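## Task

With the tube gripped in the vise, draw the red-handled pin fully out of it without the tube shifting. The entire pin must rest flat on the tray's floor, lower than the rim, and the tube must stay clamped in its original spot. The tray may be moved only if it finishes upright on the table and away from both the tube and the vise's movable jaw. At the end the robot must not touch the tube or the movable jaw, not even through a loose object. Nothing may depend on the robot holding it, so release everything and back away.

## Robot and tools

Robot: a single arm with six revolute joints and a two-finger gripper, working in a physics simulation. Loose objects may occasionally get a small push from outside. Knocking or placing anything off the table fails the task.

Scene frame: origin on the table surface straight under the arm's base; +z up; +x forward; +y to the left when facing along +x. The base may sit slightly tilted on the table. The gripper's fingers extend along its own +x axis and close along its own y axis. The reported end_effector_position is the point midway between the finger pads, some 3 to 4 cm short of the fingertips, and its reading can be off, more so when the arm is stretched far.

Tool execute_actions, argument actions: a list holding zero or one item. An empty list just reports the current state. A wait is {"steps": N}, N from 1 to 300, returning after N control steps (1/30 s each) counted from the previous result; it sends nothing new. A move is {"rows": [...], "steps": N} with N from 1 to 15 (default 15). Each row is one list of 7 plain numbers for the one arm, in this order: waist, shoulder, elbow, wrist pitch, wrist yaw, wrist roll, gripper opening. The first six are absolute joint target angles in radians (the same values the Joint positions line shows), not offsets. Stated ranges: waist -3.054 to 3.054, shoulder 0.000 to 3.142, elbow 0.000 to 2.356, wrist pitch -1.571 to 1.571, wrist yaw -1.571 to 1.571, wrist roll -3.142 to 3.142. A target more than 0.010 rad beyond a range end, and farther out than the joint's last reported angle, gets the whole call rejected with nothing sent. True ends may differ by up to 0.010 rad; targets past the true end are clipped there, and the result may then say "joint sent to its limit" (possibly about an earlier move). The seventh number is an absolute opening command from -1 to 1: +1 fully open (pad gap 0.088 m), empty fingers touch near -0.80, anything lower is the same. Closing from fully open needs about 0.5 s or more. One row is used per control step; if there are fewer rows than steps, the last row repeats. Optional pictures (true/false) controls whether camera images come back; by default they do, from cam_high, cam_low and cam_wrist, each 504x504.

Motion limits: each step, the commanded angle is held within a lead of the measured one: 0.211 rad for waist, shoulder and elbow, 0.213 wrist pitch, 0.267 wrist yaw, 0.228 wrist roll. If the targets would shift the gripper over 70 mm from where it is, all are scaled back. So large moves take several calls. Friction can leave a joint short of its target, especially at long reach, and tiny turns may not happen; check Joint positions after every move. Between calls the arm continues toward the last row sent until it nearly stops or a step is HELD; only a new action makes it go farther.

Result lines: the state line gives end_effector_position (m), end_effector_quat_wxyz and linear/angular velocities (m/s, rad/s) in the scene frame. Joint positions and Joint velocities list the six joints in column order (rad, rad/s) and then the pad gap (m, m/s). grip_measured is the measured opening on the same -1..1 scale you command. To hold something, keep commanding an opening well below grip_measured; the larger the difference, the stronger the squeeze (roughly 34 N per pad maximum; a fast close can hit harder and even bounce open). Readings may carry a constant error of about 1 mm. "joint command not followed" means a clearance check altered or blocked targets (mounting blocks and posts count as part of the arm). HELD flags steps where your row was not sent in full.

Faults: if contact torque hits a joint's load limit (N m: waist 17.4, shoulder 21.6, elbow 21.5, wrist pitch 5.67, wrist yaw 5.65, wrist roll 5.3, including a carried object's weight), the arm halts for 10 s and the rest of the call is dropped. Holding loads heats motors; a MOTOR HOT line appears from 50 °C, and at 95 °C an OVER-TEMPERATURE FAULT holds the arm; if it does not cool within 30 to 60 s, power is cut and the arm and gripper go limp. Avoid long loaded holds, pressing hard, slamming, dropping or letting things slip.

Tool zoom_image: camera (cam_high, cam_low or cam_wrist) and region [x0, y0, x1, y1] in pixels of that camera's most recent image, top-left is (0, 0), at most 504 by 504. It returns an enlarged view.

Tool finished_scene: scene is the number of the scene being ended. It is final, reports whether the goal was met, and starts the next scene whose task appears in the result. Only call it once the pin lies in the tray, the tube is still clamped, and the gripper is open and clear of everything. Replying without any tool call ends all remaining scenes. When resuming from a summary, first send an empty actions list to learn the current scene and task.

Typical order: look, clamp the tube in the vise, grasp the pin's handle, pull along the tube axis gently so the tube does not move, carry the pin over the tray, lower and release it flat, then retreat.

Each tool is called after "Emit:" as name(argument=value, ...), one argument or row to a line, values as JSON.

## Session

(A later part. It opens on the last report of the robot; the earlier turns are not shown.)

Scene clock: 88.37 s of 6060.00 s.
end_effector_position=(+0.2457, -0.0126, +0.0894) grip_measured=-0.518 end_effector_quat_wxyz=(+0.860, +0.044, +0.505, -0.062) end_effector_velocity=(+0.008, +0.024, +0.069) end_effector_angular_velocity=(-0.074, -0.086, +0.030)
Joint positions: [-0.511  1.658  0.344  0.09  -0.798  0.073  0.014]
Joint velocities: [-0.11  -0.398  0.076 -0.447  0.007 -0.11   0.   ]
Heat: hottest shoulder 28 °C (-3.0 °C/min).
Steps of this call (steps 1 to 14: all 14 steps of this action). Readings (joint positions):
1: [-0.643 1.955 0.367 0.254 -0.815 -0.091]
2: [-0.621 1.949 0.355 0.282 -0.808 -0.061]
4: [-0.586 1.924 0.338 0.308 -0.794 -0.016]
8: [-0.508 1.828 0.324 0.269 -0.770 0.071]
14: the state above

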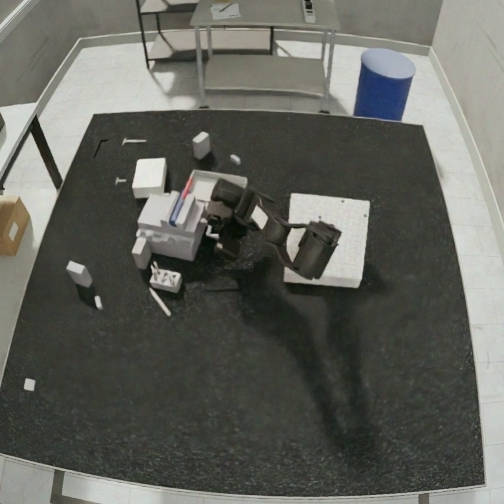

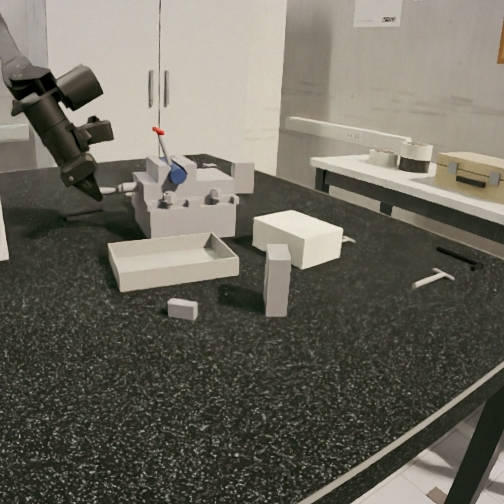

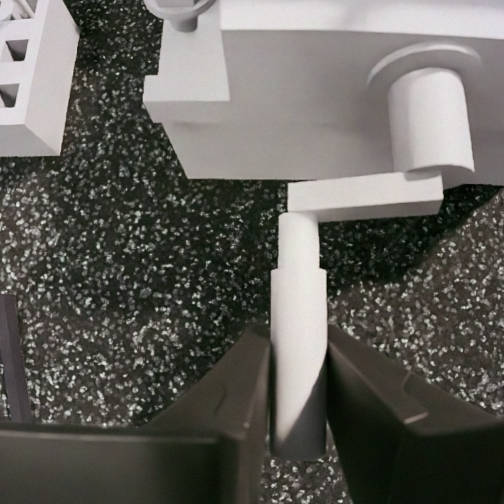

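Emit:
execute_actions(
  actions=[
    {"rows":[[-0.602,1.585,0.409,-0.121,-0.805,-0.04,-0.9],[-0.602,1.585,0.409,-0.121,-0.805,-0.04,-0.9],[-0.602,1.585,0.409,-0.121,-0.805,-0.04,-0.9],[-0.683,1.623,0.463,-0.219,-0.823,-0.156,-0.9],[-0.683,1.623,0.463,-0.219,-0.823,-0.156,-0.9],[-0.683,1.623,0.463,-0.219,-0.823,-0.156,-0.9],[-0.756,1.702,0.5,-0.254,-0.84,-0.259,-0.9],[-0.756,1.702,0.5,-0.254,-0.84,-0.259,-0.9],[-0.756,1.702,0.5,-0.254,-0.84,-0.259,-0.9],[-0.801,1.792,0.516,-0.226,-0.849,-0.324,-0.9]],"steps":14},
  ],
  pictures=false,
)

Emit:
execute_actions(
  actions=[
    {"rows":[[-0.806,1.877,0.501,-0.134,-0.85,-0.331,-0.9],[-0.806,1.877,0.501,-0.134,-0.85,-0.331,-0.9],[-0.806,1.877,0.501,-0.134,-0.85,-0.331,-0.9],[-0.77,1.945,0.463,0.011,-0.842,-0.28,-0.9],[-0.77,1.945,0.463,0.011,-0.842,-0.28,-0.9],[-0.77,1.945,0.463,0.011,-0.842,-0.28,-0.9],[-0.702,1.982,0.407,0.174,-0.827,-0.182,-0.9],[-0.702,1.982,0.407,0.174,-0.827,-0.182,-0.9],[-0.702,1.982,0.407,0.174,-0.827,-0.182,-0.9],[-0.621,1.974,0.353,0.307,-0.809,-0.066,-0.9]],"steps":14},
  ],
  pictures=false,
)

Emit:
execute_actions(
  actions=[
    {"rows":[[-0.547,1.912,0.313,0.361,-0.793,0.038,-0.9],[-0.547,1.912,0.313,0.361,-0.793,0.038,-0.9],[-0.547,1.912,0.313,0.361,-0.793,0.038,-0.9],[-0.503,1.805,0.3,0.314,-0.783,0.102,-0.9],[-0.503,1.805,0.3,0.314,-0.783,0.102,-0.9],[-0.503,1.805,0.3,0.314,-0.783,0.102,-0.9],[-0.498,1.69,0.315,0.186,-0.782,0.109,-0.9],[-0.498,1.69,0.315,0.186,-0.782,0.109,-0.9],[-0.498,1.69,0.315,0.186,-0.782,0.109,-0.9],[-0.534,1.607,0.356,0.025,-0.789,0.055,-0.9]],"steps":14},
  ],
  pictures=false,
)

Scene clock: 99.93 s of 6060.00 s.
end_effector_position=(+0.2393, -0.0500, +0.1324) grip_measured=-0.518 end_effector_quat_wxyz=(+0.869, +0.039, +0.491, -0.057) end_effector_velocity=(-0.017, -0.114, -0.014) end_effector_angular_velocity=(-0.213, +0.049, -0.016)
Joint positions: [-0.78   1.734  0.492 -0.223 -0.867 -0.292  0.014]
Joint velocities: [-0.227  0.442  0.095  0.139  0.168 -0.403  0.   ]
Heat: hottest shoulder 28 °C (-3.0 °C/min).
Steps of this call (steps 1 to 30: the robot went on to your last target; steps 31 to 333: nothing new was sent; steps 334 to 347: all 14 steps of this action). Readings (joint positions):
334: [-0.534 1.611 0.363 0.010 -0.798 0.045]
335: [-0.547 1.606 0.374 -0.022 -0.804 0.026]
337: [-0.575 1.599 0.397 -0.080 -0.816 -0.012]
341: [-0.665 1.629 0.450 -0.194 -0.858 -0.133]
347: the state above

Scene clock: 100.40 s of 6060.00 s.
end_effector_position=(+0.2373, -0.0665, +0.0771) grip_measured=-0.519 end_effector_quat_wxyz=(+0.862, +0.039, +0.500, -0.072) end_effector_velocity=(+0.001, +0.047, -0.053) end_effector_angular_velocity=(+0.088, -0.004, -0.016)
Joint positions: [-0.658  1.958  0.379  0.226 -0.818 -0.114  0.014]
Joint velocities: [ 0.276  0.027 -0.203  0.491 -0.007  0.432 -0.   ]
Heat: hottest shoulder 28 °C (-2.0 °C/min).
Steps of this call (steps 1 to 14: all 14 steps of this action). Readings (joint positions):
1: [-0.788 1.757 0.494 -0.213 -0.863 -0.304]
2: [-0.796 1.780 0.494 -0.193 -0.859 -0.314]
4: [-0.802 1.830 0.491 -0.146 -0.852 -0.321]
8: [-0.765 1.917 0.453 0.012 -0.836 -0.266]
14: the state above

Scene clock: 100.87 s of 6060.00 s.
end_effector_position=(+0.2457, -0.0126, +0.0894) grip_measured=-0.518 end_effector_quat_wxyz=(+0.860, +0.043, +0.505, -0.061) end_effector_velocity=(+0.004, +0.025, +0.067) end_effector_angular_velocity=(-0.066, -0.073, +0.018)
Joint positions: [-0.511  1.658  0.344  0.09  -0.798  0.073  0.014]
Joint velocities: [-0.11  -0.398  0.071 -0.462  0.007 -0.11   0.   ]
Heat: hottest shoulder 28 °C (-2.0 °C/min).
Steps of this call (steps 1 to 14: all 14 steps of this action). Readings (joint positions):
1: [-0.642 1.955 0.367 0.253 -0.815 -0.090]
2: [-0.621 1.949 0.355 0.281 -0.809 -0.060]
4: [-0.586 1.924 0.338 0.307 -0.794 -0.016]
8: [-0.509 1.828 0.323 0.270 -0.770 0.071]
14: the state above

Emit:
execute_actions(
  actions=[
    {"rows":[[-0.602,1.585,0.409,-0.121,-0.805,-0.04,-1],[-0.602,1.585,0.409,-0.121,-0.805,-0.04,-1],[-0.602,1.585,0.409,-0.121,-0.805,-0.04,-1],[-0.683,1.623,0.463,-0.219,-0.823,-0.156,-1],[-0.683,1.623,0.463,-0.219,-0.823,-0.156,-1],[-0.683,1.623,0.463,-0.219,-0.823,-0.156,-1],[-0.756,1.702,0.5,-0.254,-0.84,-0.259,-1],[-0.756,1.702,0.5,-0.254,-0.84,-0.259,-1],[-0.756,1.702,0.5,-0.254,-0.84,-0.259,-1],[-0.801,1.792,0.516,-0.226,-0.849,-0.324,-1]],"steps":14},
  ],
  pictures=false,
)

Scene clock: 106.00 s of 6060.00 s.
end_effector_position=(+0.2393, -0.0501, +0.1325) grip_measured=-0.518 end_effector_quat_wxyz=(+0.869, +0.038, +0.491, -0.057) end_effector_velocity=(-0.017, -0.114, -0.015) end_effector_angular_velocity=(-0.189, +0.059, -0.046)
Joint positions: [-0.78   1.734  0.492 -0.223 -0.867 -0.293  0.014]
Joint velocities: [-0.222  0.452  0.105  0.125  0.168 -0.374  0.   ]
Heat: hottest shoulder 28 °C (-2.0 °C/min).
Steps of this call (steps 1 to 30: the robot went on to your last target; steps 31 to 140: nothing new was sent; steps 141 to 154: all 14 steps of this action). Readings (joint positions):
141: [-0.534 1.611 0.363 0.010 -0.798 0.044]
142: [-0.547 1.606 0.374 -0.023 -0.804 0.026]
144: [-0.575 1.599 0.397 -0.081 -0.816 -0.013]
148: [-0.665 1.629 0.450 -0.195 -0.858 -0.133]
154: the state above

Emit:
execute_actions(
  actions=[
    {"rows":[[-0.806,1.877,0.501,-0.134,-0.85,-0.331,-1],[-0.806,1.877,0.501,-0.134,-0.85,-0.331,-1],[-0.806,1.877,0.501,-0.134,-0.85,-0.331,-1],[-0.77,1.945,0.463,0.011,-0.842,-0.28,-1],[-0.77,1.945,0.463,0.011,-0.842,-0.28,-1],[-0.77,1.945,0.463,0.011,-0.842,-0.28,-1],[-0.702,1.982,0.407,0.174,-0.827,-0.182,-1],[-0.702,1.982,0.407,0.174,-0.827,-0.182,-1],[-0.702,1.982,0.407,0.174,-0.827,-0.182,-1],[-0.621,1.974,0.353,0.307,-0.809,-0.066,-1]],"steps":14},
  ],
  pictures=false,
)

Scene clock: 110.53 s of 6060.00 s.
end_effector_position=(+0.2371, -0.0672, +0.0778) grip_measured=-0.519 end_effector_quat_wxyz=(+0.863, +0.037, +0.499, -0.072) end_effector_velocity=(+0.006, +0.043, -0.044) end_effector_angular_velocity=(+0.068, -0.054, +0.009)
Joint positions: [-0.662  1.957  0.379  0.223 -0.817 -0.122  0.014]
Joint velocities: [ 0.247  0.022 -0.208  0.535 -0.022  0.418  0.   ]
Heat: hottest shoulder 28 °C (-1.0 °C/min).
Steps of this call (steps 1 to 30: the robot went on to your last target; steps 31 to 122: nothing new was sent; steps 123 to 136: all 14 steps of this action). Readings (joint positions):
123: [-0.798 1.792 0.506 -0.217 -0.862 -0.325]
124: [-0.802 1.806 0.506 -0.199 -0.859 -0.331]
126: [-0.803 1.846 0.499 -0.154 -0.854 -0.332]
130: [-0.765 1.922 0.455 0.010 -0.838 -0.273]
136: the state above

Emit:
execute_actions(
  actions=[
    {"rows":[[-0.547,1.912,0.313,0.361,-0.793,0.038,-1]],"steps":7},
  ],
  pictures=false,
)

Emit:
execute_actions(
  actions=[
    {"rows":[[-0.503,1.805,0.3,0.314,-0.783,0.102,-1]],"steps":14},
  ],
  pictures=false,
)

Scene clock: 113.47 s of 6060.00 s.
end_effector_position=(+0.2387, -0.0568, +0.0701) grip_measured=-0.519 end_effector_quat_wxyz=(+0.866, +0.030, +0.493, -0.082) end_effector_velocity=(+0.000, +0.015, -0.005) end_effector_angular_velocity=(+0.006, -0.006, -0.037)
Joint positions: [-0.587  1.925  0.32   0.348 -0.774 -0.002  0.014]
Joint velocities: [ 0.076 -0.061 -0.051  0.066  0.037  0.139 -0.   ]
Heat: hottest waist 27 °C (-2.0 °C/min).
Steps of this call (steps 1 to 30: the robot went on to your last target; steps 31 to 81: nothing new was sent; steps 82 to 88: all 7 steps of this action). Readings (joint positions):
82: [-0.633 1.954 0.344 0.309 -0.810 -0.058]
83: [-0.619 1.946 0.336 0.323 -0.799 -0.043]
85: [-0.600 1.933 0.327 0.338 -0.784 -0.020]
88: the state above

Scene clock: 113.93 s of 6060.00 s.
end_effector_position=(+0.2416, -0.0467, +0.0690) grip_measured=-0.518 end_effector_quat_wxyz=(+0.860, +0.024, +0.500, -0.104) end_effector_velocity=(-0.000, +0.006, -0.001) end_effector_angular_velocity=(+0.004, +0.011, -0.005)
Joint positions: [-0.514  1.847  0.31   0.321 -0.706  0.086  0.014]
Joint velocities: [ 0.022 -0.027 -0.002 -0.022  0.007  0.022 -0.   ]
Heat: hottest waist 27 °C (-2.0 °C/min).
Steps of this call (steps 1 to 14: all 14 steps of this action). Readings (joint positions):
1: [-0.578 1.910 0.317 0.347 -0.763 0.016]
2: [-0.563 1.894 0.315 0.340 -0.738 0.033]
4: [-0.542 1.872 0.312 0.332 -0.716 0.055]
8: [-0.523 1.856 0.310 0.324 -0.707 0.075]
14: the state above

Emit:
execute_actions(
  actions=[
    {"rows":[[-0.49,1.76,0.305,0.27,-0.85,0.105,-1]],"steps":15},
  ],
  pictures=false,
)

Scene clock: 116.57 s of 6060.00 s.
end_effector_position=(+0.2429, -0.0338, +0.0693) grip_measured=-0.518 end_effector_quat_wxyz=(+0.858, +0.041, +0.505, -0.088) end_effector_velocity=(-0.001, +0.006, +0.002) end_effector_angular_velocity=(+0.029, -0.004, +0.017)
Joint positions: [-0.494  1.809  0.313  0.282 -0.744  0.113  0.014]
Joint velocities: [-0.007 -0.022 -0.002 -0.022 -0.037 -0.007 -0.   ]
Heat: hottest shoulder 28 °C (-1.0 °C/min).
Steps of this call (steps 1 to 15: the robot went on to your last target; steps 16 to 64: nothing new was sent; steps 65 to 79: all 15 steps of this action). Readings (joint positions):
65: [-0.508 1.838 0.309 0.314 -0.707 0.093]
66: [-0.504 1.834 0.309 0.309 -0.707 0.097]
68: [-0.498 1.825 0.310 0.299 -0.717 0.106]
72: [-0.495 1.815 0.313 0.287 -0.733 0.112]
79: the state above

Emit:
execute_actions(
  actions=[
    {"rows":[[-0.505,1.68,0.32,0.2,-0.87,0.109,-1]],"steps":15},
  ],
)

Emit:
zoom_image(
  camera="cam_low",
  region=[110, 90, 230, 210],
)

Scene clock: 123.00 s of 6060.00 s.
end_effector_position=(+0.2450, -0.0215, +0.0768) grip_measured=-0.519 end_effector_quat_wxyz=(+0.859, +0.045, +0.505, -0.074) end_effector_velocity=(-0.001, +0.004, +0.003) end_effector_angular_velocity=(+0.023, -0.005, -0.003)
Joint positions: [-0.489  1.736  0.32   0.211 -0.77   0.116  0.014]
Joint velocities: [-0.007 -0.022 -0.002 -0.022 -0.022  0.007 -0.   ]
Heat: hottest shoulder 29 °C (+0.0 °C/min).
Steps of this call (steps 1 to 15: the robot went on to your last target; steps 16 to 178: nothing new was sent; steps 179 to 193: all 15 steps of this action). Readings (joint positions):
179: [-0.493 1.793 0.315 0.269 -0.756 0.114]
180: [-0.491 1.782 0.317 0.253 -0.757 0.114]
182: [-0.489 1.762 0.318 0.235 -0.761 0.116]
186: [-0.488 1.748 0.320 0.219 -0.765 0.116]
193: the state above

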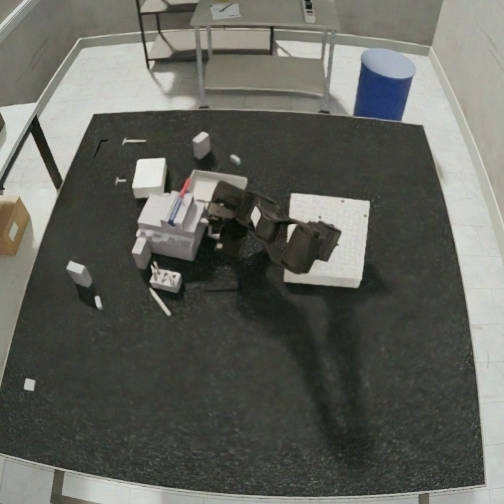

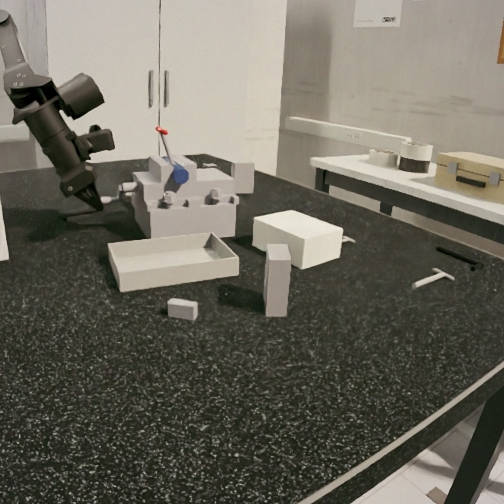

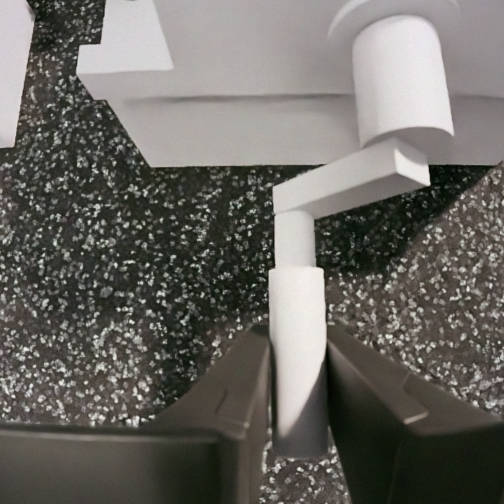

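Region (110, 90, 230, 210) of cam_low's 504x504 image, scaled by 4.200, with more detail than that image has.

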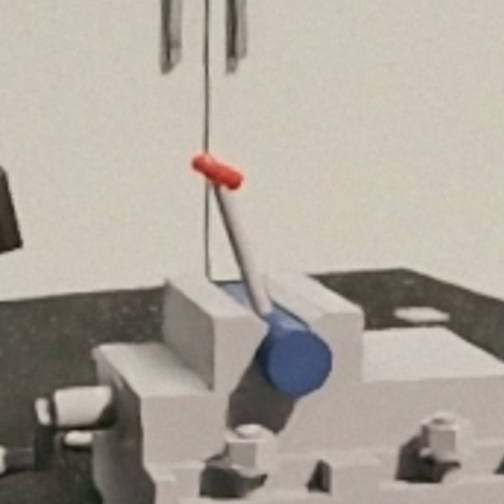

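Emit:
execute_actions(
  actions=[
    {"rows":[[-0.53,1.63,0.34,0.12,-0.86,0.09,-1]],"steps":12},
  ],
  pictures=false,
)

Emit:
execute_actions(
  actions=[
    {"rows":[[-0.495,1.695,0.33,0.15,-0.782,0.1,-1],[-0.495,1.695,0.33,0.15,-0.782,0.1,-1],[-0.495,1.695,0.33,0.15,-0.782,0.1,-1],[-0.495,1.695,0.33,0.15,-0.782,0.1,0.3]],"steps":14},
  ],
  pictures=false,
)

Emit:
execute_actions(
  actions=[
    {"rows":[[-0.683,1.6,0.45,-0.219,-0.823,-0.156,0.6]],"steps":12},
  ],
  pictures=false,
)

Emit:
execute_actions(
  actions=[
    {"rows":[[-0.95,1.5,0.35,0.1,-0.85,-1.1,1]],"steps":15},
  ],
  pictures=false,
)

Emit:
execute_actions(
  actions=[
    {"rows":[[-0.9,1.55,0.2,0.55,-0.85,-1.9,1]],"steps":15},
  ],
  pictures=false,
)

Emit:
execute_actions(
  actions=[
    {"rows":[[-0.85,1.65,0.2,0.75,-0.85,-2.848,1]],"steps":15},
  ],
  pictures=false,
)

Emit:
execute_actions(
  actions=[
    {"rows":[[-0.798,1.908,0.253,0.972,-0.852,-2.848,1]],"steps":15},
  ],
  pictures=false,
)

Emit:
execute_actions(
  actions=[
    {"rows":[[-0.73,1.968,0.352,0.976,-0.795,-2.79,1]],"steps":15},
  ],
)

Scene clock: 135.60 s of 6060.00 s.
end_effector_position=(+0.2453, -0.0167, +0.0831) grip_measured=-0.519 end_effector_quat_wxyz=(+0.858, +0.045, +0.507, -0.071) end_effector_velocity=(-0.001, +0.004, +0.003) end_effector_angular_velocity=(+0.006, +0.003, +0.003)
Joint positions: [-0.496  1.691  0.335  0.139 -0.778  0.099  0.014]
Joint velocities: [-0.002 -0.027  0.002 -0.037 -0.007 -0.007 -0.   ]
Heat: hottest wrist yaw 36 °C (+8.1 °C/min).
Steps of this call (steps 1 to 15: the robot went on to your last target; steps 16 to 366: nothing new was sent; steps 367 to 378: all 12 steps of this action). Readings (joint positions):
367: [-0.492 1.726 0.323 0.196 -0.775 0.111]
368: [-0.494 1.718 0.327 0.181 -0.777 0.108]
370: [-0.495 1.706 0.330 0.161 -0.777 0.102]
374: [-0.496 1.696 0.333 0.146 -0.778 0.099]
378: the state above

Scene clock: 136.07 s of 6060.00 s.
end_effector_position=(+0.2457, -0.0161, +0.0825) grip_measured=+0.268 end_effector_quat_wxyz=(+0.858, +0.046, +0.507, -0.067) end_effector_velocity=(-0.002, +0.001, -0.000) end_effector_angular_velocity=(+0.020, +0.001, -0.022)
Joint positions: [-0.496  1.697  0.334  0.147 -0.786  0.099  0.052]
Joint velocities: [-0.002 -0.002 -0.002 -0.007 -0.007  0.022  0.049]
Heat: hottest wrist yaw 36 °C (+8.1 °C/min).
Steps of this call (steps 1 to 14: all 14 steps of this action). Readings (joint positions):
1: [-0.496 1.693 0.335 0.138 -0.776 0.099]
2: [-0.495 1.695 0.335 0.138 -0.776 0.099]
4: [-0.495 1.696 0.335 0.139 -0.776 0.099]
8: [-0.496 1.697 0.334 0.142 -0.785 0.099]
14: the state above

Scene clock: 136.47 s of 6060.00 s.
end_effector_position=(+0.2375, -0.0268, +0.1222) grip_measured=+0.584 end_effector_quat_wxyz=(+0.860, +0.039, +0.503, -0.074) end_effector_velocity=(-0.012, +0.003, +0.010) end_effector_angular_velocity=(+0.026, +0.029, -0.006)
Joint positions: [-0.672  1.612  0.431 -0.196 -0.815 -0.139  0.068]
Joint velocities: [-0.061 -0.032  0.037 -0.183 -0.022 -0.11   0.006]
Heat: hottest wrist yaw 36 °C (+8.1 °C/min).
Steps of this call (steps 1 to 12: all 12 steps of this action). Readings (joint positions):
1: [-0.516 1.686 0.348 0.098 -0.793 0.055]
2: [-0.554 1.672 0.363 0.048 -0.796 0.009]
4: [-0.616 1.642 0.397 -0.037 -0.801 -0.057]
8: [-0.660 1.616 0.428 -0.155 -0.812 -0.118]
12: the state above

Scene clock: 136.97 s of 6060.00 s.
end_effector_position=(+0.2448, -0.0684, +0.1980) grip_measured=+0.995 end_effector_quat_wxyz=(+0.859, -0.374, +0.350, +0.013) end_effector_velocity=(+0.003, -0.001, +0.019) end_effector_angular_velocity=(-1.199, +0.289, +0.973)
Joint positions: [-0.941  1.509  0.362  0.089 -0.843 -0.89   0.088]
Joint velocities: [-0.046 -0.027 -0.007  0.066 -0.037 -1.531  0.003]
Heat: hottest wrist yaw 36 °C (+8.0 °C/min).
Steps of this call (steps 1 to 15: all 15 steps of this action). Readings (joint positions):
1: [-0.693 1.600 0.421 -0.164 -0.827 -0.182]
2: [-0.739 1.581 0.405 -0.117 -0.830 -0.234]
4: [-0.832 1.546 0.389 -0.026 -0.833 -0.335]
8: [-0.915 1.516 0.378 0.055 -0.840 -0.537]
15: the state above

Scene clock: 137.47 s of 6060.00 s.
end_effector_position=(+0.2521, -0.0631, +0.1943) grip_measured=+1.000 end_effector_quat_wxyz=(-0.596, +0.752, -0.249, -0.130) end_effector_velocity=(+0.002, +0.006, +0.003) end_effector_angular_velocity=(-1.336, +0.301, +0.815)
Joint positions: [-0.902  1.543  0.214  0.53  -0.845 -1.647  0.088]
Joint velocities: [ 0.002  0.007 -0.037  0.125 -0.022 -1.531  0.   ]
Heat: hottest wrist yaw 35 °C (+7.1 °C/min).
Steps of this call (steps 1 to 15: all 15 steps of this action). Readings (joint positions):
1: [-0.938 1.511 0.341 0.144 -0.844 -0.939]
2: [-0.931 1.514 0.315 0.192 -0.844 -0.991]
4: [-0.916 1.528 0.265 0.275 -0.845 -1.092]
8: [-0.905 1.543 0.222 0.443 -0.845 -1.294]
15: the state above

Scene clock: 137.97 s of 6060.00 s.
end_effector_position=(+0.2673, -0.0602, +0.1932) grip_measured=+1.000 end_effector_quat_wxyz=(-0.233, +0.938, -0.146, -0.210) end_effector_velocity=(+0.003, +0.003, +0.001) end_effector_angular_velocity=(-1.345, +0.263, +0.733)
Joint positions: [-0.852  1.642  0.208  0.742 -0.846 -2.404  0.088]
Joint velocities: [ 0.007  0.007 -0.002  0.037 -0.007 -1.531  0.   ]
Heat: hottest wrist yaw 35 °C (+7.0 °C/min).
Steps of this call (steps 1 to 15: all 15 steps of this action). Readings (joint positions):
1: [-0.896 1.559 0.210 0.573 -0.845 -1.697]
2: [-0.885 1.579 0.209 0.617 -0.846 -1.748]
4: [-0.869 1.609 0.209 0.667 -0.846 -1.849]
8: [-0.857 1.633 0.208 0.720 -0.846 -2.051]
15: the state above

Scene clock: 138.47 s of 6060.00 s.
end_effector_position=(+0.2800, -0.0744, +0.1682) grip_measured=+1.000 end_effector_quat_wxyz=(-0.026, +0.964, -0.079, -0.255) end_effector_velocity=(+0.001, +0.002, -0.007) end_effector_angular_velocity=(-0.094, +0.032, +0.087)
Joint positions: [-0.8    1.896  0.241  0.963 -0.85  -2.829  0.088]
Joint velocities: [ 0.012  0.042  0.002  0.037 -0.022 -0.125  0.   ]
Heat: hottest wrist yaw 35 °C (+7.1 °C/min).
Steps of this call (steps 1 to 15: all 15 steps of this action). Readings (joint positions):
1: [-0.846 1.672 0.208 0.790 -0.848 -2.454]
2: [-0.834 1.716 0.216 0.834 -0.850 -2.506]
4: [-0.818 1.799 0.229 0.885 -0.850 -2.607]
8: [-0.805 1.872 0.233 0.938 -0.850 -2.759]
15: the state above

Scene clock: 138.97 s of 6060.00 s.
end_effector_position=(+0.3090, -0.0796, +0.1691) grip_measured=+1.000 end_effector_quat_wxyz=(-0.013, +0.964, -0.073, -0.257) end_effector_velocity=(+0.004, -0.002, +0.002) end_effector_angular_velocity=(-0.024, +0.001, +0.008)
Joint positions: [-0.732  1.96   0.339  0.972 -0.802 -2.796  0.088]
Joint velocities: [ 0.002  0.007  0.017 -0.007  0.007 -0.022  0.   ]
Heat: hottest wrist yaw 35 °C (+7.0 °C/min).
Steps of this call (steps 1 to 15: all 15 steps of this action). Readings (joint positions):
1: [-0.792 1.906 0.253 0.964 -0.846 -2.828]
2: [-0.777 1.921 0.272 0.964 -0.836 -2.822]
4: [-0.754 1.941 0.306 0.970 -0.820 -2.812]
8: [-0.738 1.952 0.331 0.972 -0.808 -2.801]
15: the state above

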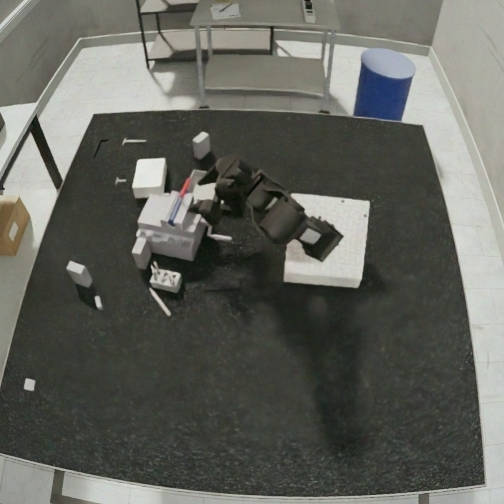

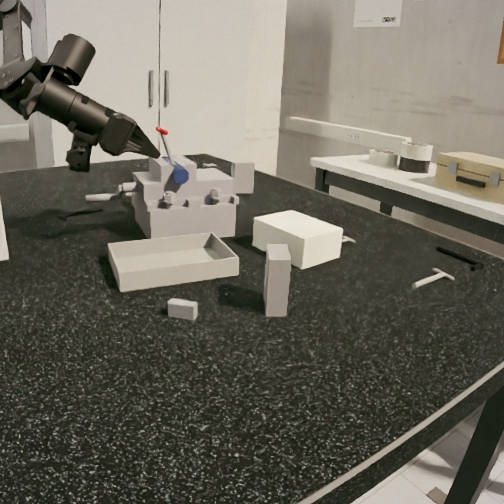

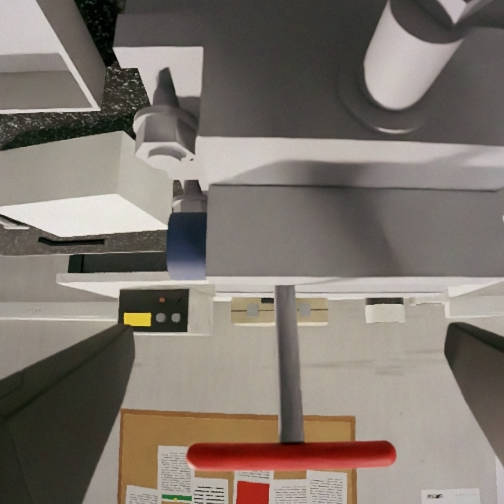

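Emit:
execute_actions(
  actions=[
    {"rows":[[-0.66,2.031,0.448,0.98,-0.738,-2.725,0.6]],"steps":12},
  ],
  pictures=false,
)

Emit:
execute_actions(
  actions=[
    {"rows":[[-0.66,2.031,0.448,0.98,-0.738,-2.725,-0.55]],"steps":15},
  ],
)

Emit:
zoom_image(
  camera="cam_low",
  region=[110, 90, 230, 210],
)

Scene clock: 143.07 s of 6060.00 s.
end_effector_position=(+0.3381, -0.0828, +0.1665) grip_measured=+0.617 end_effector_quat_wxyz=(-0.016, +0.963, -0.074, -0.258) end_effector_velocity=(+0.009, +0.000, -0.000) end_effector_angular_velocity=(+0.006, -0.004, +0.006)
Joint positions: [-0.663  2.021  0.433  0.977 -0.746 -2.734  0.069]
Joint velocities: [ 0.017  0.017  0.027  0.007  0.007  0.022 -0.007]
Heat: hottest wrist yaw 34 °C (+6.1 °C/min).
Steps of this call (steps 1 to 15: the robot went on to your last target; steps 16 to 111: nothing new was sent; steps 112 to 123: all 12 steps of this action). Readings (joint positions):
112: [-0.724 1.969 0.352 0.972 -0.792 -2.783]
113: [-0.710 1.983 0.370 0.972 -0.780 -2.770]
115: [-0.686 2.003 0.404 0.976 -0.763 -2.754]
119: [-0.667 2.015 0.428 0.977 -0.751 -2.739]
123: the state above

Scene clock: 143.57 s of 6060.00 s.
end_effector_position=(+0.3392, -0.0830, +0.1664) grip_measured=-0.527 end_effector_quat_wxyz=(-0.017, +0.963, -0.074, -0.257) end_effector_velocity=(-0.001, +0.000, -0.001) end_effector_angular_velocity=(+0.014, +0.004, -0.004)
Joint positions: [-0.661  2.023  0.437  0.977 -0.744 -2.731  0.013]
Joint velocities: [-0.002 -0.002 -0.002 -0.007 -0.007  0.007 -0.009]
Heat: hottest wrist yaw 34 °C (+6.0 °C/min).
Steps of this call (steps 1 to 15: all 15 steps of this action). Readings (joint positions):
1: [-0.663 2.021 0.434 0.977 -0.746 -2.733]
2: [-0.662 2.022 0.434 0.977 -0.746 -2.732]
4: [-0.662 2.022 0.436 0.977 -0.745 -2.732]
8: [-0.661 2.023 0.436 0.977 -0.744 -2.731]
15: the state above

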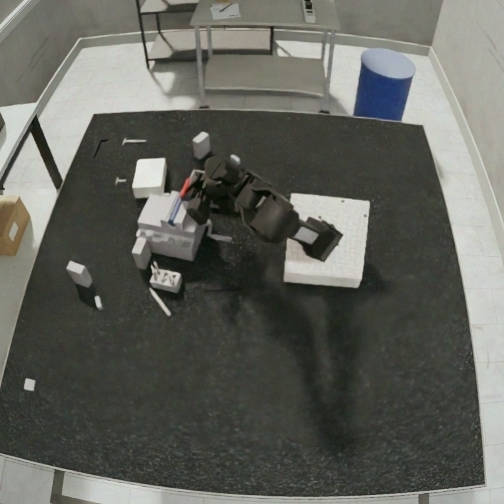

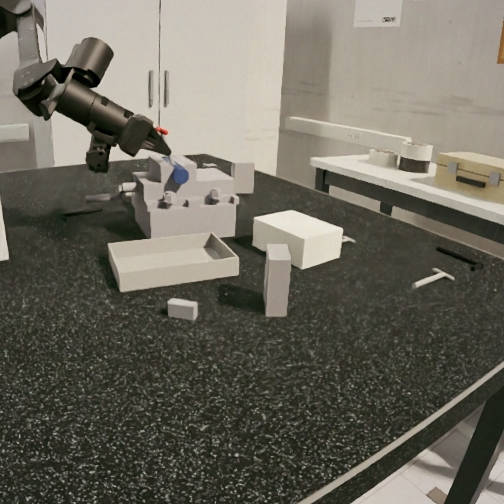

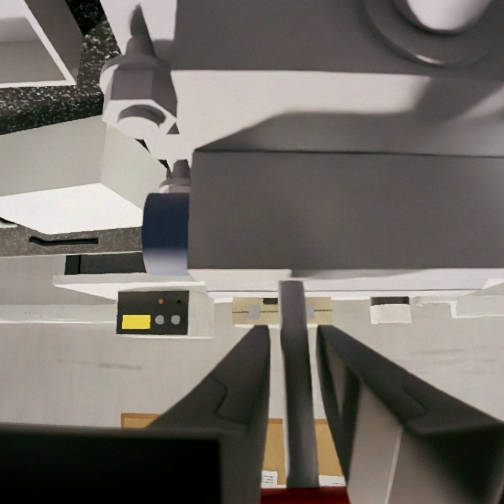

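Region (110, 90, 230, 210) of cam_low's 504x504 image, scaled by 4.200, with more detail than that image has.

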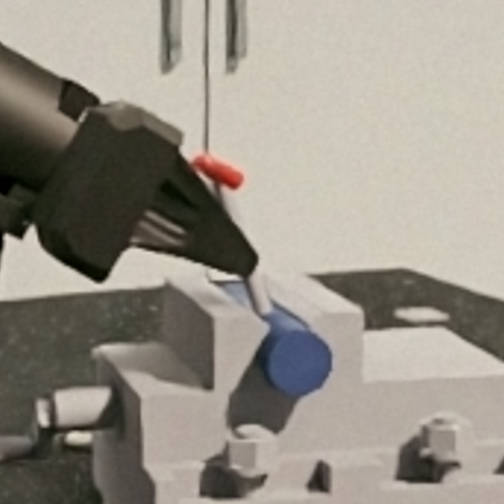

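Advance 4 mm, grip, pull.

Emit:
execute_actions(
  actions=[
    {"rows":[[-0.651,2.039,0.462,0.98,-0.731,-2.717,-0.55]],"steps":8},
  ],
  pictures=false,
)

Emit:
execute_actions(
  actions=[
    {"rows":[[-0.652,2.031,0.452,0.977,-0.737,-2.722,-1]],"steps":10},
  ],
  pictures=false,
)

Emit:
execute_actions(
  actions=[
    {"rows":[[-0.68,1.988,0.456,0.917,-0.76,-2.744,-1]],"steps":8},
  ],
  pictures=false,
)

Emit:
execute_actions(
  actions=[
    {"rows":[[-0.708,1.945,0.46,0.857,-0.783,-2.766,-1]],"steps":10},
  ],
  pictures=false,
)

Emit:
execute_actions(
  actions=[
    {"rows":[[-0.75,1.884,0.47,0.765,-0.815,-2.8,-1]],"steps":10},
  ],
)

Scene clock: 149.87 s of 6060.00 s.
end_effector_position=(+0.3431, -0.0830, +0.1663) grip_measured=-0.550 end_effector_quat_wxyz=(-0.017, +0.963, -0.074, -0.257) end_effector_velocity=(+0.003, -0.002, +0.000) end_effector_angular_velocity=(+0.004, -0.000, -0.009)
Joint positions: [-0.652  2.03   0.449  0.977 -0.738 -2.724  0.012]
Joint velocities: [ 0.002  0.007  0.012 -0.007  0.007  0.007 -0.   ]
Heat: hottest wrist yaw 32 °C (+4.0 °C/min).
Steps of this call (steps 1 to 15: the robot went on to your last target; steps 16 to 181: nothing new was sent; steps 182 to 189: all 8 steps of this action). Readings (joint positions):
182: [-0.660 2.025 0.439 0.977 -0.743 -2.729]
183: [-0.658 2.026 0.441 0.977 -0.741 -2.728]
185: [-0.655 2.029 0.446 0.977 -0.739 -2.726]
189: the state above

Scene clock: 150.20 s of 6060.00 s.
end_effector_position=(+0.3431, -0.0829, +0.1662) grip_measured=-0.634 end_effector_quat_wxyz=(-0.017, +0.963, -0.073, -0.257) end_effector_velocity=(-0.002, +0.002, -0.002) end_effector_angular_velocity=(+0.021, +0.009, +0.008)
Joint positions: [-0.652  2.03   0.449  0.977 -0.738 -2.724  0.008]
Joint velocities: [-0.002 -0.002 -0.002 -0.007 -0.022  0.007 -0.   ]
Heat: hottest wrist yaw 32 °C (+4.1 °C/min).
Steps of this call (steps 1 to 10: all 10 steps of this action). Readings (joint positions):
1: [-0.652 2.030 0.449 0.977 -0.738 -2.724]
2: [-0.652 2.030 0.449 0.977 -0.738 -2.724]
4: [-0.652 2.030 0.449 0.977 -0.738 -2.724]
8: [-0.652 2.030 0.449 0.977 -0.738 -2.724]
10: the state above

Scene clock: 150.47 s of 6060.00 s.
end_effector_position=(+0.3415, -0.0827, +0.1699) grip_measured=-0.634 end_effector_quat_wxyz=(-0.019, +0.962, -0.075, -0.261) end_effector_velocity=(-0.002, +0.000, +0.001) end_effector_angular_velocity=(-0.006, +0.010, +0.001)
Joint positions: [-0.664  2.005  0.454  0.93  -0.749 -2.736  0.008]
Joint velocities: [-0.007 -0.017  0.002 -0.037 -0.007 -0.022 -0.   ]
Heat: hottest wrist yaw 32 °C (+4.0 °C/min).
Steps of this call (steps 1 to 8: all 8 steps of this action). Readings (joint positions):
1: [-0.653 2.027 0.450 0.970 -0.739 -2.724]
2: [-0.655 2.022 0.451 0.959 -0.739 -2.725]
4: [-0.658 2.014 0.453 0.944 -0.743 -2.730]
8: the state above

Scene clock: 150.80 s of 6060.00 s.
end_effector_position=(+0.3394, -0.0825, +0.1792) grip_measured=-0.634 end_effector_quat_wxyz=(-0.018, +0.962, -0.074, -0.262) end_effector_velocity=(-0.005, +0.002, +0.005) end_effector_angular_velocity=(+0.024, +0.006, +0.001)
Joint positions: [-0.691  1.965  0.464  0.864 -0.772 -2.761  0.008]
Joint velocities: [-0.027 -0.032 -0.002 -0.051 -0.037 -0.007 -0.   ]
Heat: hottest wrist yaw 32 °C (+4.0 °C/min).
Steps of this call (steps 1 to 10: all 10 steps of this action). Readings (joint positions):
1: [-0.665 1.999 0.456 0.917 -0.751 -2.741]
2: [-0.665 1.993 0.460 0.902 -0.751 -2.747]
4: [-0.666 1.986 0.463 0.885 -0.751 -2.754]
8: [-0.686 1.969 0.463 0.867 -0.768 -2.761]
10: the state above

Scene clock: 151.13 s of 6060.00 s.
end_effector_position=(+0.3331, -0.0818, +0.1946) grip_measured=-0.634 end_effector_quat_wxyz=(-0.017, +0.963, -0.076, -0.258) end_effector_velocity=(-0.008, +0.001, +0.022) end_effector_angular_velocity=(+0.021, -0.034, +0.010)
Joint positions: [-0.737  1.9    0.467  0.778 -0.803 -2.793  0.008]
Joint velocities: [-0.071 -0.061 -0.002 -0.051 -0.066 -0.007  0.001]
Heat: hottest wrist yaw 32 °C (+4.1 °C/min).
Steps of this call (steps 1 to 10: all 10 steps of this action). Readings (joint positions):
1: [-0.694 1.957 0.465 0.848 -0.775 -2.767]
2: [-0.701 1.944 0.466 0.828 -0.779 -2.775]
4: [-0.717 1.923 0.467 0.804 -0.790 -2.785]
8: [-0.730 1.906 0.467 0.784 -0.798 -2.792]
10: the state above

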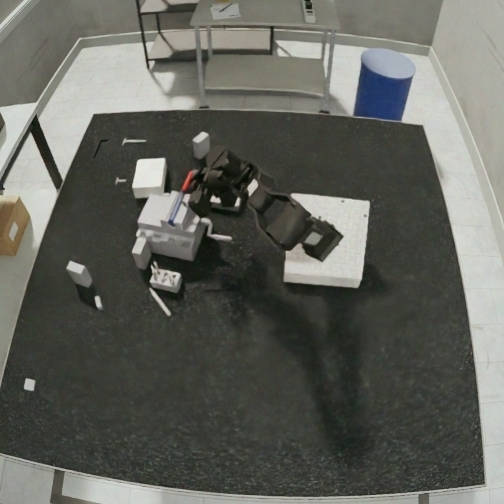

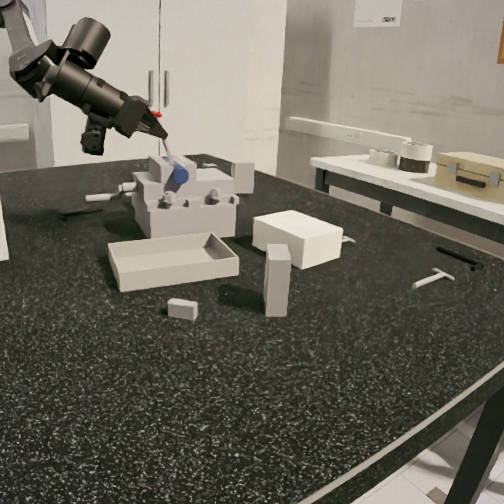

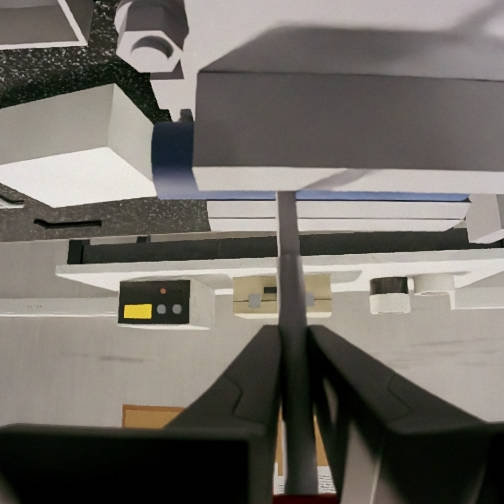

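Tray is in the same place; replay.

Emit:
execute_actions(
  actions=[
    {"rows":[[-0.82,1.785,0.5,0.6,-0.87,-2.86,-1]],"steps":10},
  ],
  pictures=false,
)

Emit:
execute_actions(
  actions=[
    {"rows":[[-1.0,1.75,0.6,0.4,-0.96,-0.109,-1]],"steps":15},
  ],
  pictures=false,
)

Emit:
execute_actions(
  actions=[
    {"steps":18},
  ],
  pictures=false,
)

Emit:
execute_actions(
  actions=[
    {"rows":[[-1.02,2.15,0.75,0.4,-0.968,-0.109,-1]],"steps":15},
  ],
  pictures=false,
)

Emit:
execute_actions(
  actions=[
    {"rows":[[-0.99,2.53,0.76,0.65,-0.975,-0.13,-1]],"steps":14},
  ],
  pictures=false,
)

Emit:
execute_actions(
  actions=[
    {"rows":[[-0.89,2.77,0.74,0.995,-0.93,0.0,-1]],"steps":13},
  ],
  pictures=false,
)

Emit:
execute_actions(
  actions=[
    {"rows":[[-0.836,2.885,0.745,1.17,-0.903,0.07,-1]],"steps":15},
  ],
)

Scene clock: 158.30 s of 6060.00 s.
end_effector_position=(+0.3215, -0.0800, +0.2166) grip_measured=-0.633 end_effector_quat_wxyz=(-0.023, +0.963, -0.077, -0.257) end_effector_velocity=(-0.010, +0.007, -0.001) end_effector_angular_velocity=(+0.025, +0.037, +0.017)
Joint positions: [-0.81   1.802  0.483  0.613 -0.861 -2.849  0.008]
Joint velocities: [-0.022 -0.046 -0.002 -0.11  -0.051 -0.051 -0.   ]
Heat: hottest shoulder 30 °C (+2.0 °C/min).
Steps of this call (steps 1 to 15: the robot went on to your last target; steps 16 to 205: nothing new was sent; steps 206 to 215: all 10 steps of this action). Readings (joint positions):
206: [-0.748 1.881 0.473 0.741 -0.814 -2.807]
207: [-0.761 1.862 0.479 0.702 -0.826 -2.819]
209: [-0.788 1.828 0.481 0.662 -0.847 -2.833]
213: [-0.808 1.806 0.483 0.621 -0.858 -2.847]
215: the state above

Scene clock: 158.80 s of 6060.00 s.
end_effector_position=(+0.3030, -0.1039, +0.2684) grip_measured=-0.634 end_effector_quat_wxyz=(-0.426, +0.871, -0.179, -0.168) end_effector_velocity=(-0.003, -0.004, +0.010) end_effector_angular_velocity=(+1.345, -0.275, -0.678)
Joint positions: [-0.991  1.761  0.581  0.405 -0.953 -2.105  0.008]
Joint velocities: [-0.032  0.002  0.022 -0.022 -0.022  1.516 -0.   ]
Heat: hottest shoulder 30 °C (+2.0 °C/min).
Steps of this call (steps 1 to 15: all 15 steps of this action). Readings (joint positions):
1: [-0.826 1.796 0.498 0.563 -0.887 -2.811]
2: [-0.860 1.791 0.515 0.522 -0.907 -2.760]
4: [-0.927 1.780 0.545 0.478 -0.918 -2.660]
8: [-0.980 1.761 0.577 0.430 -0.942 -2.458]
15: the state above

Scene clock: 159.40 s of 6060.00 s.
end_effector_position=(+0.3025, -0.1044, +0.2692) grip_measured=-0.634 end_effector_quat_wxyz=(+0.765, -0.595, +0.234, +0.071) end_effector_velocity=(-0.001, +0.003, -0.001) end_effector_angular_velocity=(+1.337, -0.251, -0.652)
Joint positions: [-0.994  1.761  0.583  0.401 -0.955 -1.197  0.008]
Joint velocities: [-0.002 -0.002 -0.002 -0.007 -0.022  1.502  0.   ]
Heat: hottest shoulder 30 °C (+2.0 °C/min).
Steps of this call (steps 1 to 18: the robot went on to your last target). Readings (joint positions):
1: [-0.992 1.761 0.582 0.404 -0.953 -2.055]
2: [-0.992 1.761 0.582 0.403 -0.953 -2.004]
4: [-0.993 1.761 0.583 0.402 -0.954 -1.903]
8: [-0.994 1.761 0.583 0.401 -0.955 -1.702]
18: the state above

Scene clock: 159.90 s of 6060.00 s.
end_effector_position=(+0.3044, -0.1747, +0.2181) grip_measured=-0.634 end_effector_quat_wxyz=(+0.939, -0.168, +0.298, -0.035) end_effector_velocity=(+0.012, -0.010, +0.013) end_effector_angular_velocity=(+1.203, -0.269, -0.799)
Joint positions: [-1.014  2.134  0.73   0.395 -0.968 -0.44   0.008]
Joint velocities: [-0.002  0.032  0.066  0.007 -0.007  1.502 -0.   ]
Heat: hottest shoulder 30 °C (+2.0 °C/min).
Steps of this call (steps 1 to 15: all 15 steps of this action). Readings (joint positions):
1: [-0.995 1.785 0.603 0.395 -0.967 -1.147]
2: [-0.997 1.825 0.636 0.398 -0.973 -1.097]
4: [-1.005 1.916 0.690 0.403 -0.970 -0.996]
8: [-1.014 2.070 0.720 0.397 -0.968 -0.793]
15: the state above

Scene clock: 160.37 s of 6060.00 s.
end_effector_position=(+0.2883, -0.2175, +0.1284) grip_measured=-0.634 end_effector_quat_wxyz=(+0.943, +0.016, +0.323, -0.076) end_effector_velocity=(+0.002, -0.002, +0.002) end_effector_angular_velocity=(+0.008, -0.030, -0.006)
Joint positions: [-0.988  2.51   0.754  0.639 -0.975 -0.144  0.008]
Joint velocities: [-0.002  0.017 -0.002  0.066 -0.007  0.051  0.001]
Heat: hottest shoulder 30 °C (+2.0 °C/min).
Steps of this call (steps 1 to 14: all 14 steps of this action). Readings (joint positions):
1: [-1.013 2.158 0.732 0.438 -0.973 -0.389]
2: [-1.009 2.194 0.741 0.495 -0.975 -0.339]
4: [-1.001 2.281 0.755 0.558 -0.976 -0.256]
8: [-0.992 2.451 0.755 0.604 -0.975 -0.177]
14: the state above

Scene clock: 160.80 s of 6060.00 s.
end_effector_position=(+0.2845, -0.2213, +0.0637) grip_measured=-0.635 end_effector_quat_wxyz=(+0.940, +0.028, +0.333, -0.074) end_effector_velocity=(+0.006, -0.003, +0.009) end_effector_angular_velocity=(-0.031, -0.042, +0.007)
Joint positions: [-0.891  2.754  0.739  0.976 -0.937 -0.011  0.008]
Joint velocities: [-0.002  0.002 -0.002  0.081  0.007  0.037 -0.001]
Heat: hottest shoulder 30 °C (+2.0 °C/min).
Steps of this call (steps 1 to 13: all 13 steps of this action). Readings (joint positions):
1: [-0.982 2.534 0.754 0.687 -0.974 -0.116]
2: [-0.966 2.568 0.756 0.746 -0.965 -0.090]
4: [-0.929 2.647 0.757 0.829 -0.951 -0.055]
8: [-0.893 2.745 0.740 0.927 -0.942 -0.023]
13: the state above

Scene clock: 161.30 s of 6060.00 s.
end_effector_position=(+0.2833, -0.2208, +0.0366) grip_measured=-0.635 end_effector_quat_wxyz=(+0.941, +0.024, +0.331, -0.071) end_effector_velocity=(-0.002, +0.004, -0.007) end_effector_angular_velocity=(+0.021, +0.005, +0.017)
Joint positions: [-0.836  2.874  0.743  1.161 -0.91   0.063  0.008]
Joint velocities: [ 0.007  0.022 -0.002  0.022 -0.022  0.007 -0.   ]
Heat: hottest shoulder 30 °C (+2.0 °C/min).
Steps of this call (steps 1 to 15: all 15 steps of this action). Readings (joint positions):
1: [-0.887 2.770 0.739 1.016 -0.933 0.005]
2: [-0.877 2.790 0.741 1.057 -0.926 0.018]
4: [-0.857 2.826 0.743 1.096 -0.918 0.037]
8: [-0.838 2.870 0.743 1.138 -0.913 0.055]
15: the state above

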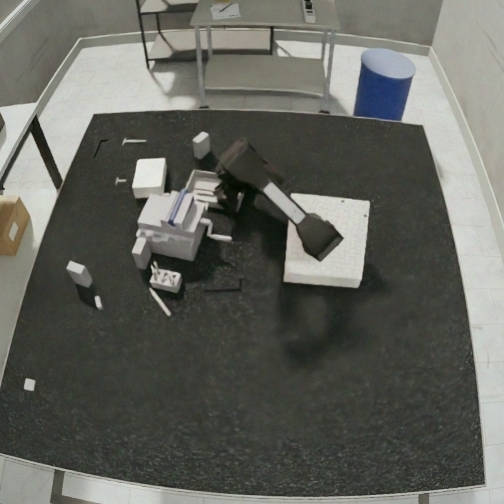

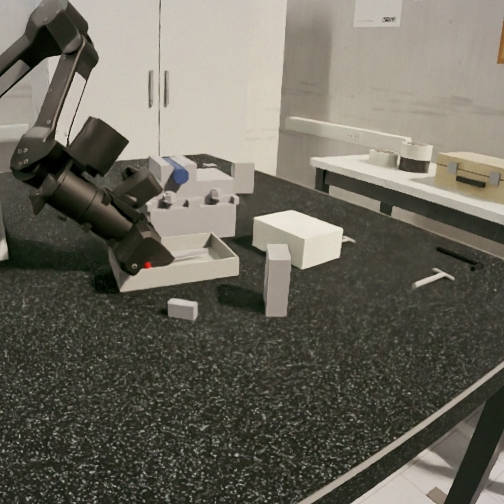

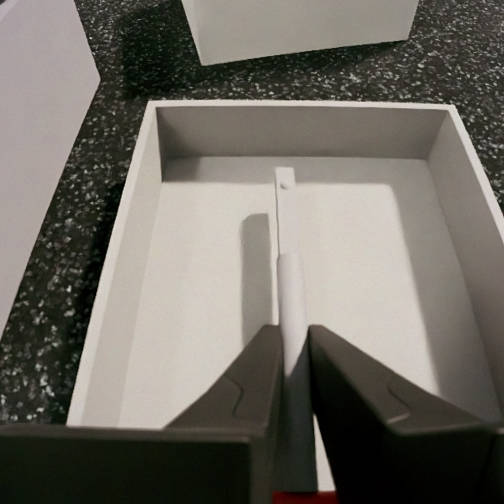

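Emit:
execute_actions(
  actions=[
    {"rows":[[-0.836,2.885,0.745,1.17,-0.903,0.07,-0.3]],"steps":10},
  ],
  pictures=false,
)

Emit:
execute_actions(
  actions=[
    {"rows":[[-1.0,2.5,0.76,0.62,-0.968,-0.109,-0.3]],"steps":12},
  ],
  pictures=false,
)

Emit:
execute_actions(
  actions=[
    {"rows":[[-1.05,2.1,0.76,0.3,-0.968,-0.2,-0.3]],"steps":15},
  ],
)

Scene clock: 166.30 s of 6060.00 s.
end_effector_position=(+0.2831, -0.2208, +0.0360) grip_measured=-0.349 end_effector_quat_wxyz=(+0.941, +0.023, +0.331, -0.071) end_effector_velocity=(-0.003, +0.005, -0.004) end_effector_angular_velocity=(+0.031, +0.009, +0.005)
Joint positions: [-0.835  2.877  0.743  1.167 -0.909  0.065  0.022]
Joint velocities: [ 0.002  0.002 -0.007 -0.007 -0.022  0.007  0.019]
Heat: hottest shoulder 30 °C (+2.0 °C/min).
Steps of this call (steps 1 to 15: the robot went on to your last target; steps 16 to 140: nothing new was sent; steps 141 to 150: all 10 steps of this action). Readings (joint positions):
141: [-0.835 2.877 0.743 1.165 -0.909 0.064]
142: [-0.835 2.877 0.743 1.165 -0.909 0.064]
144: [-0.835 2.877 0.743 1.166 -0.909 0.065]
148: [-0.835 2.877 0.743 1.167 -0.909 0.065]
150: the state above

Scene clock: 166.70 s of 6060.00 s.
end_effector_position=(+0.2890, -0.2241, +0.1283) grip_measured=-0.302 end_effector_quat_wxyz=(+0.945, +0.025, +0.314, -0.089) end_effector_velocity=(-0.044, +0.023, -0.047) end_effector_angular_velocity=(+0.351, +0.229, -0.191)
Joint positions: [-0.992  2.532  0.759  0.685 -0.96  -0.095  0.024]
Joint velocities: [-0.012 -0.076 -0.007 -0.593 -0.007 -0.081  0.   ]
Heat: hottest shoulder 30 °C (+2.0 °C/min).
Steps of this call (steps 1 to 12: all 12 steps of this action). Readings (joint positions):
1: [-0.845 2.858 0.743 1.127 -0.914 0.040]
2: [-0.869 2.832 0.743 1.077 -0.923 0.012]
4: [-0.925 2.757 0.744 0.988 -0.934 -0.033]
8: [-0.983 2.587 0.755 0.809 -0.953 -0.079]
12: the state above

Scene clock: 167.20 s of 6060.00 s.
end_effector_position=(+0.2977, -0.1807, +0.2246) grip_measured=-0.300 end_effector_quat_wxyz=(+0.952, -0.027, +0.293, -0.088) end_effector_velocity=(-0.003, +0.010, +0.006) end_effector_angular_velocity=(+0.008, +0.018, -0.011)
Joint positions: [-1.045  2.125  0.755  0.313 -0.965 -0.192  0.024]
Joint velocities: [-0.002 -0.061 -0.002 -0.095  0.007 -0.022 -0.   ]
Heat: hottest shoulder 30 °C (+2.0 °C/min).
Steps of this call (steps 1 to 15: all 15 steps of this action). Readings (joint positions):
1: [-0.995 2.509 0.759 0.633 -0.960 -0.115]
2: [-1.003 2.477 0.754 0.576 -0.960 -0.134]
4: [-1.022 2.394 0.751 0.489 -0.960 -0.159]
8: [-1.042 2.215 0.752 0.371 -0.963 -0.182]
15: the state above

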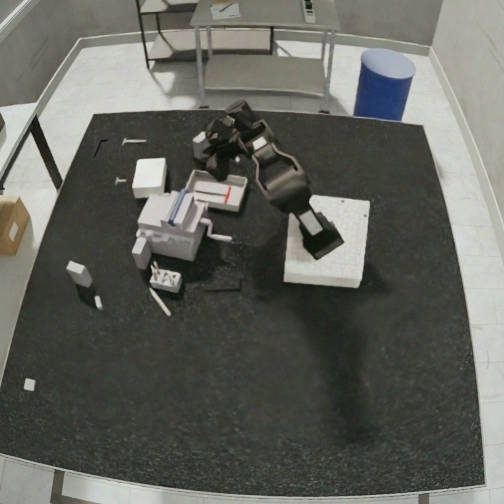

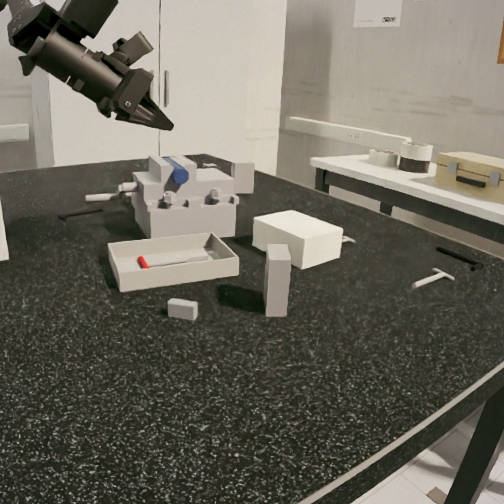

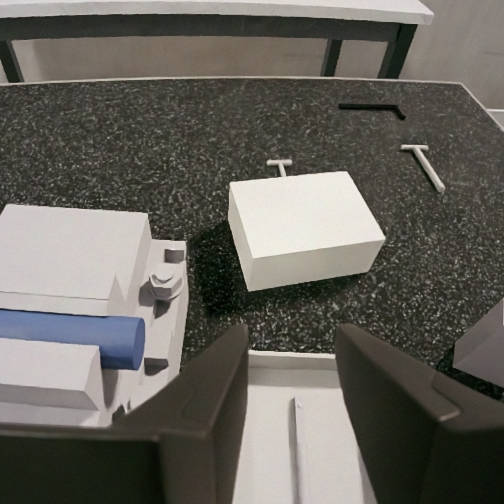

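Emit:
finished_scene(
  scene=2,
)

The scene is finished: the task was done.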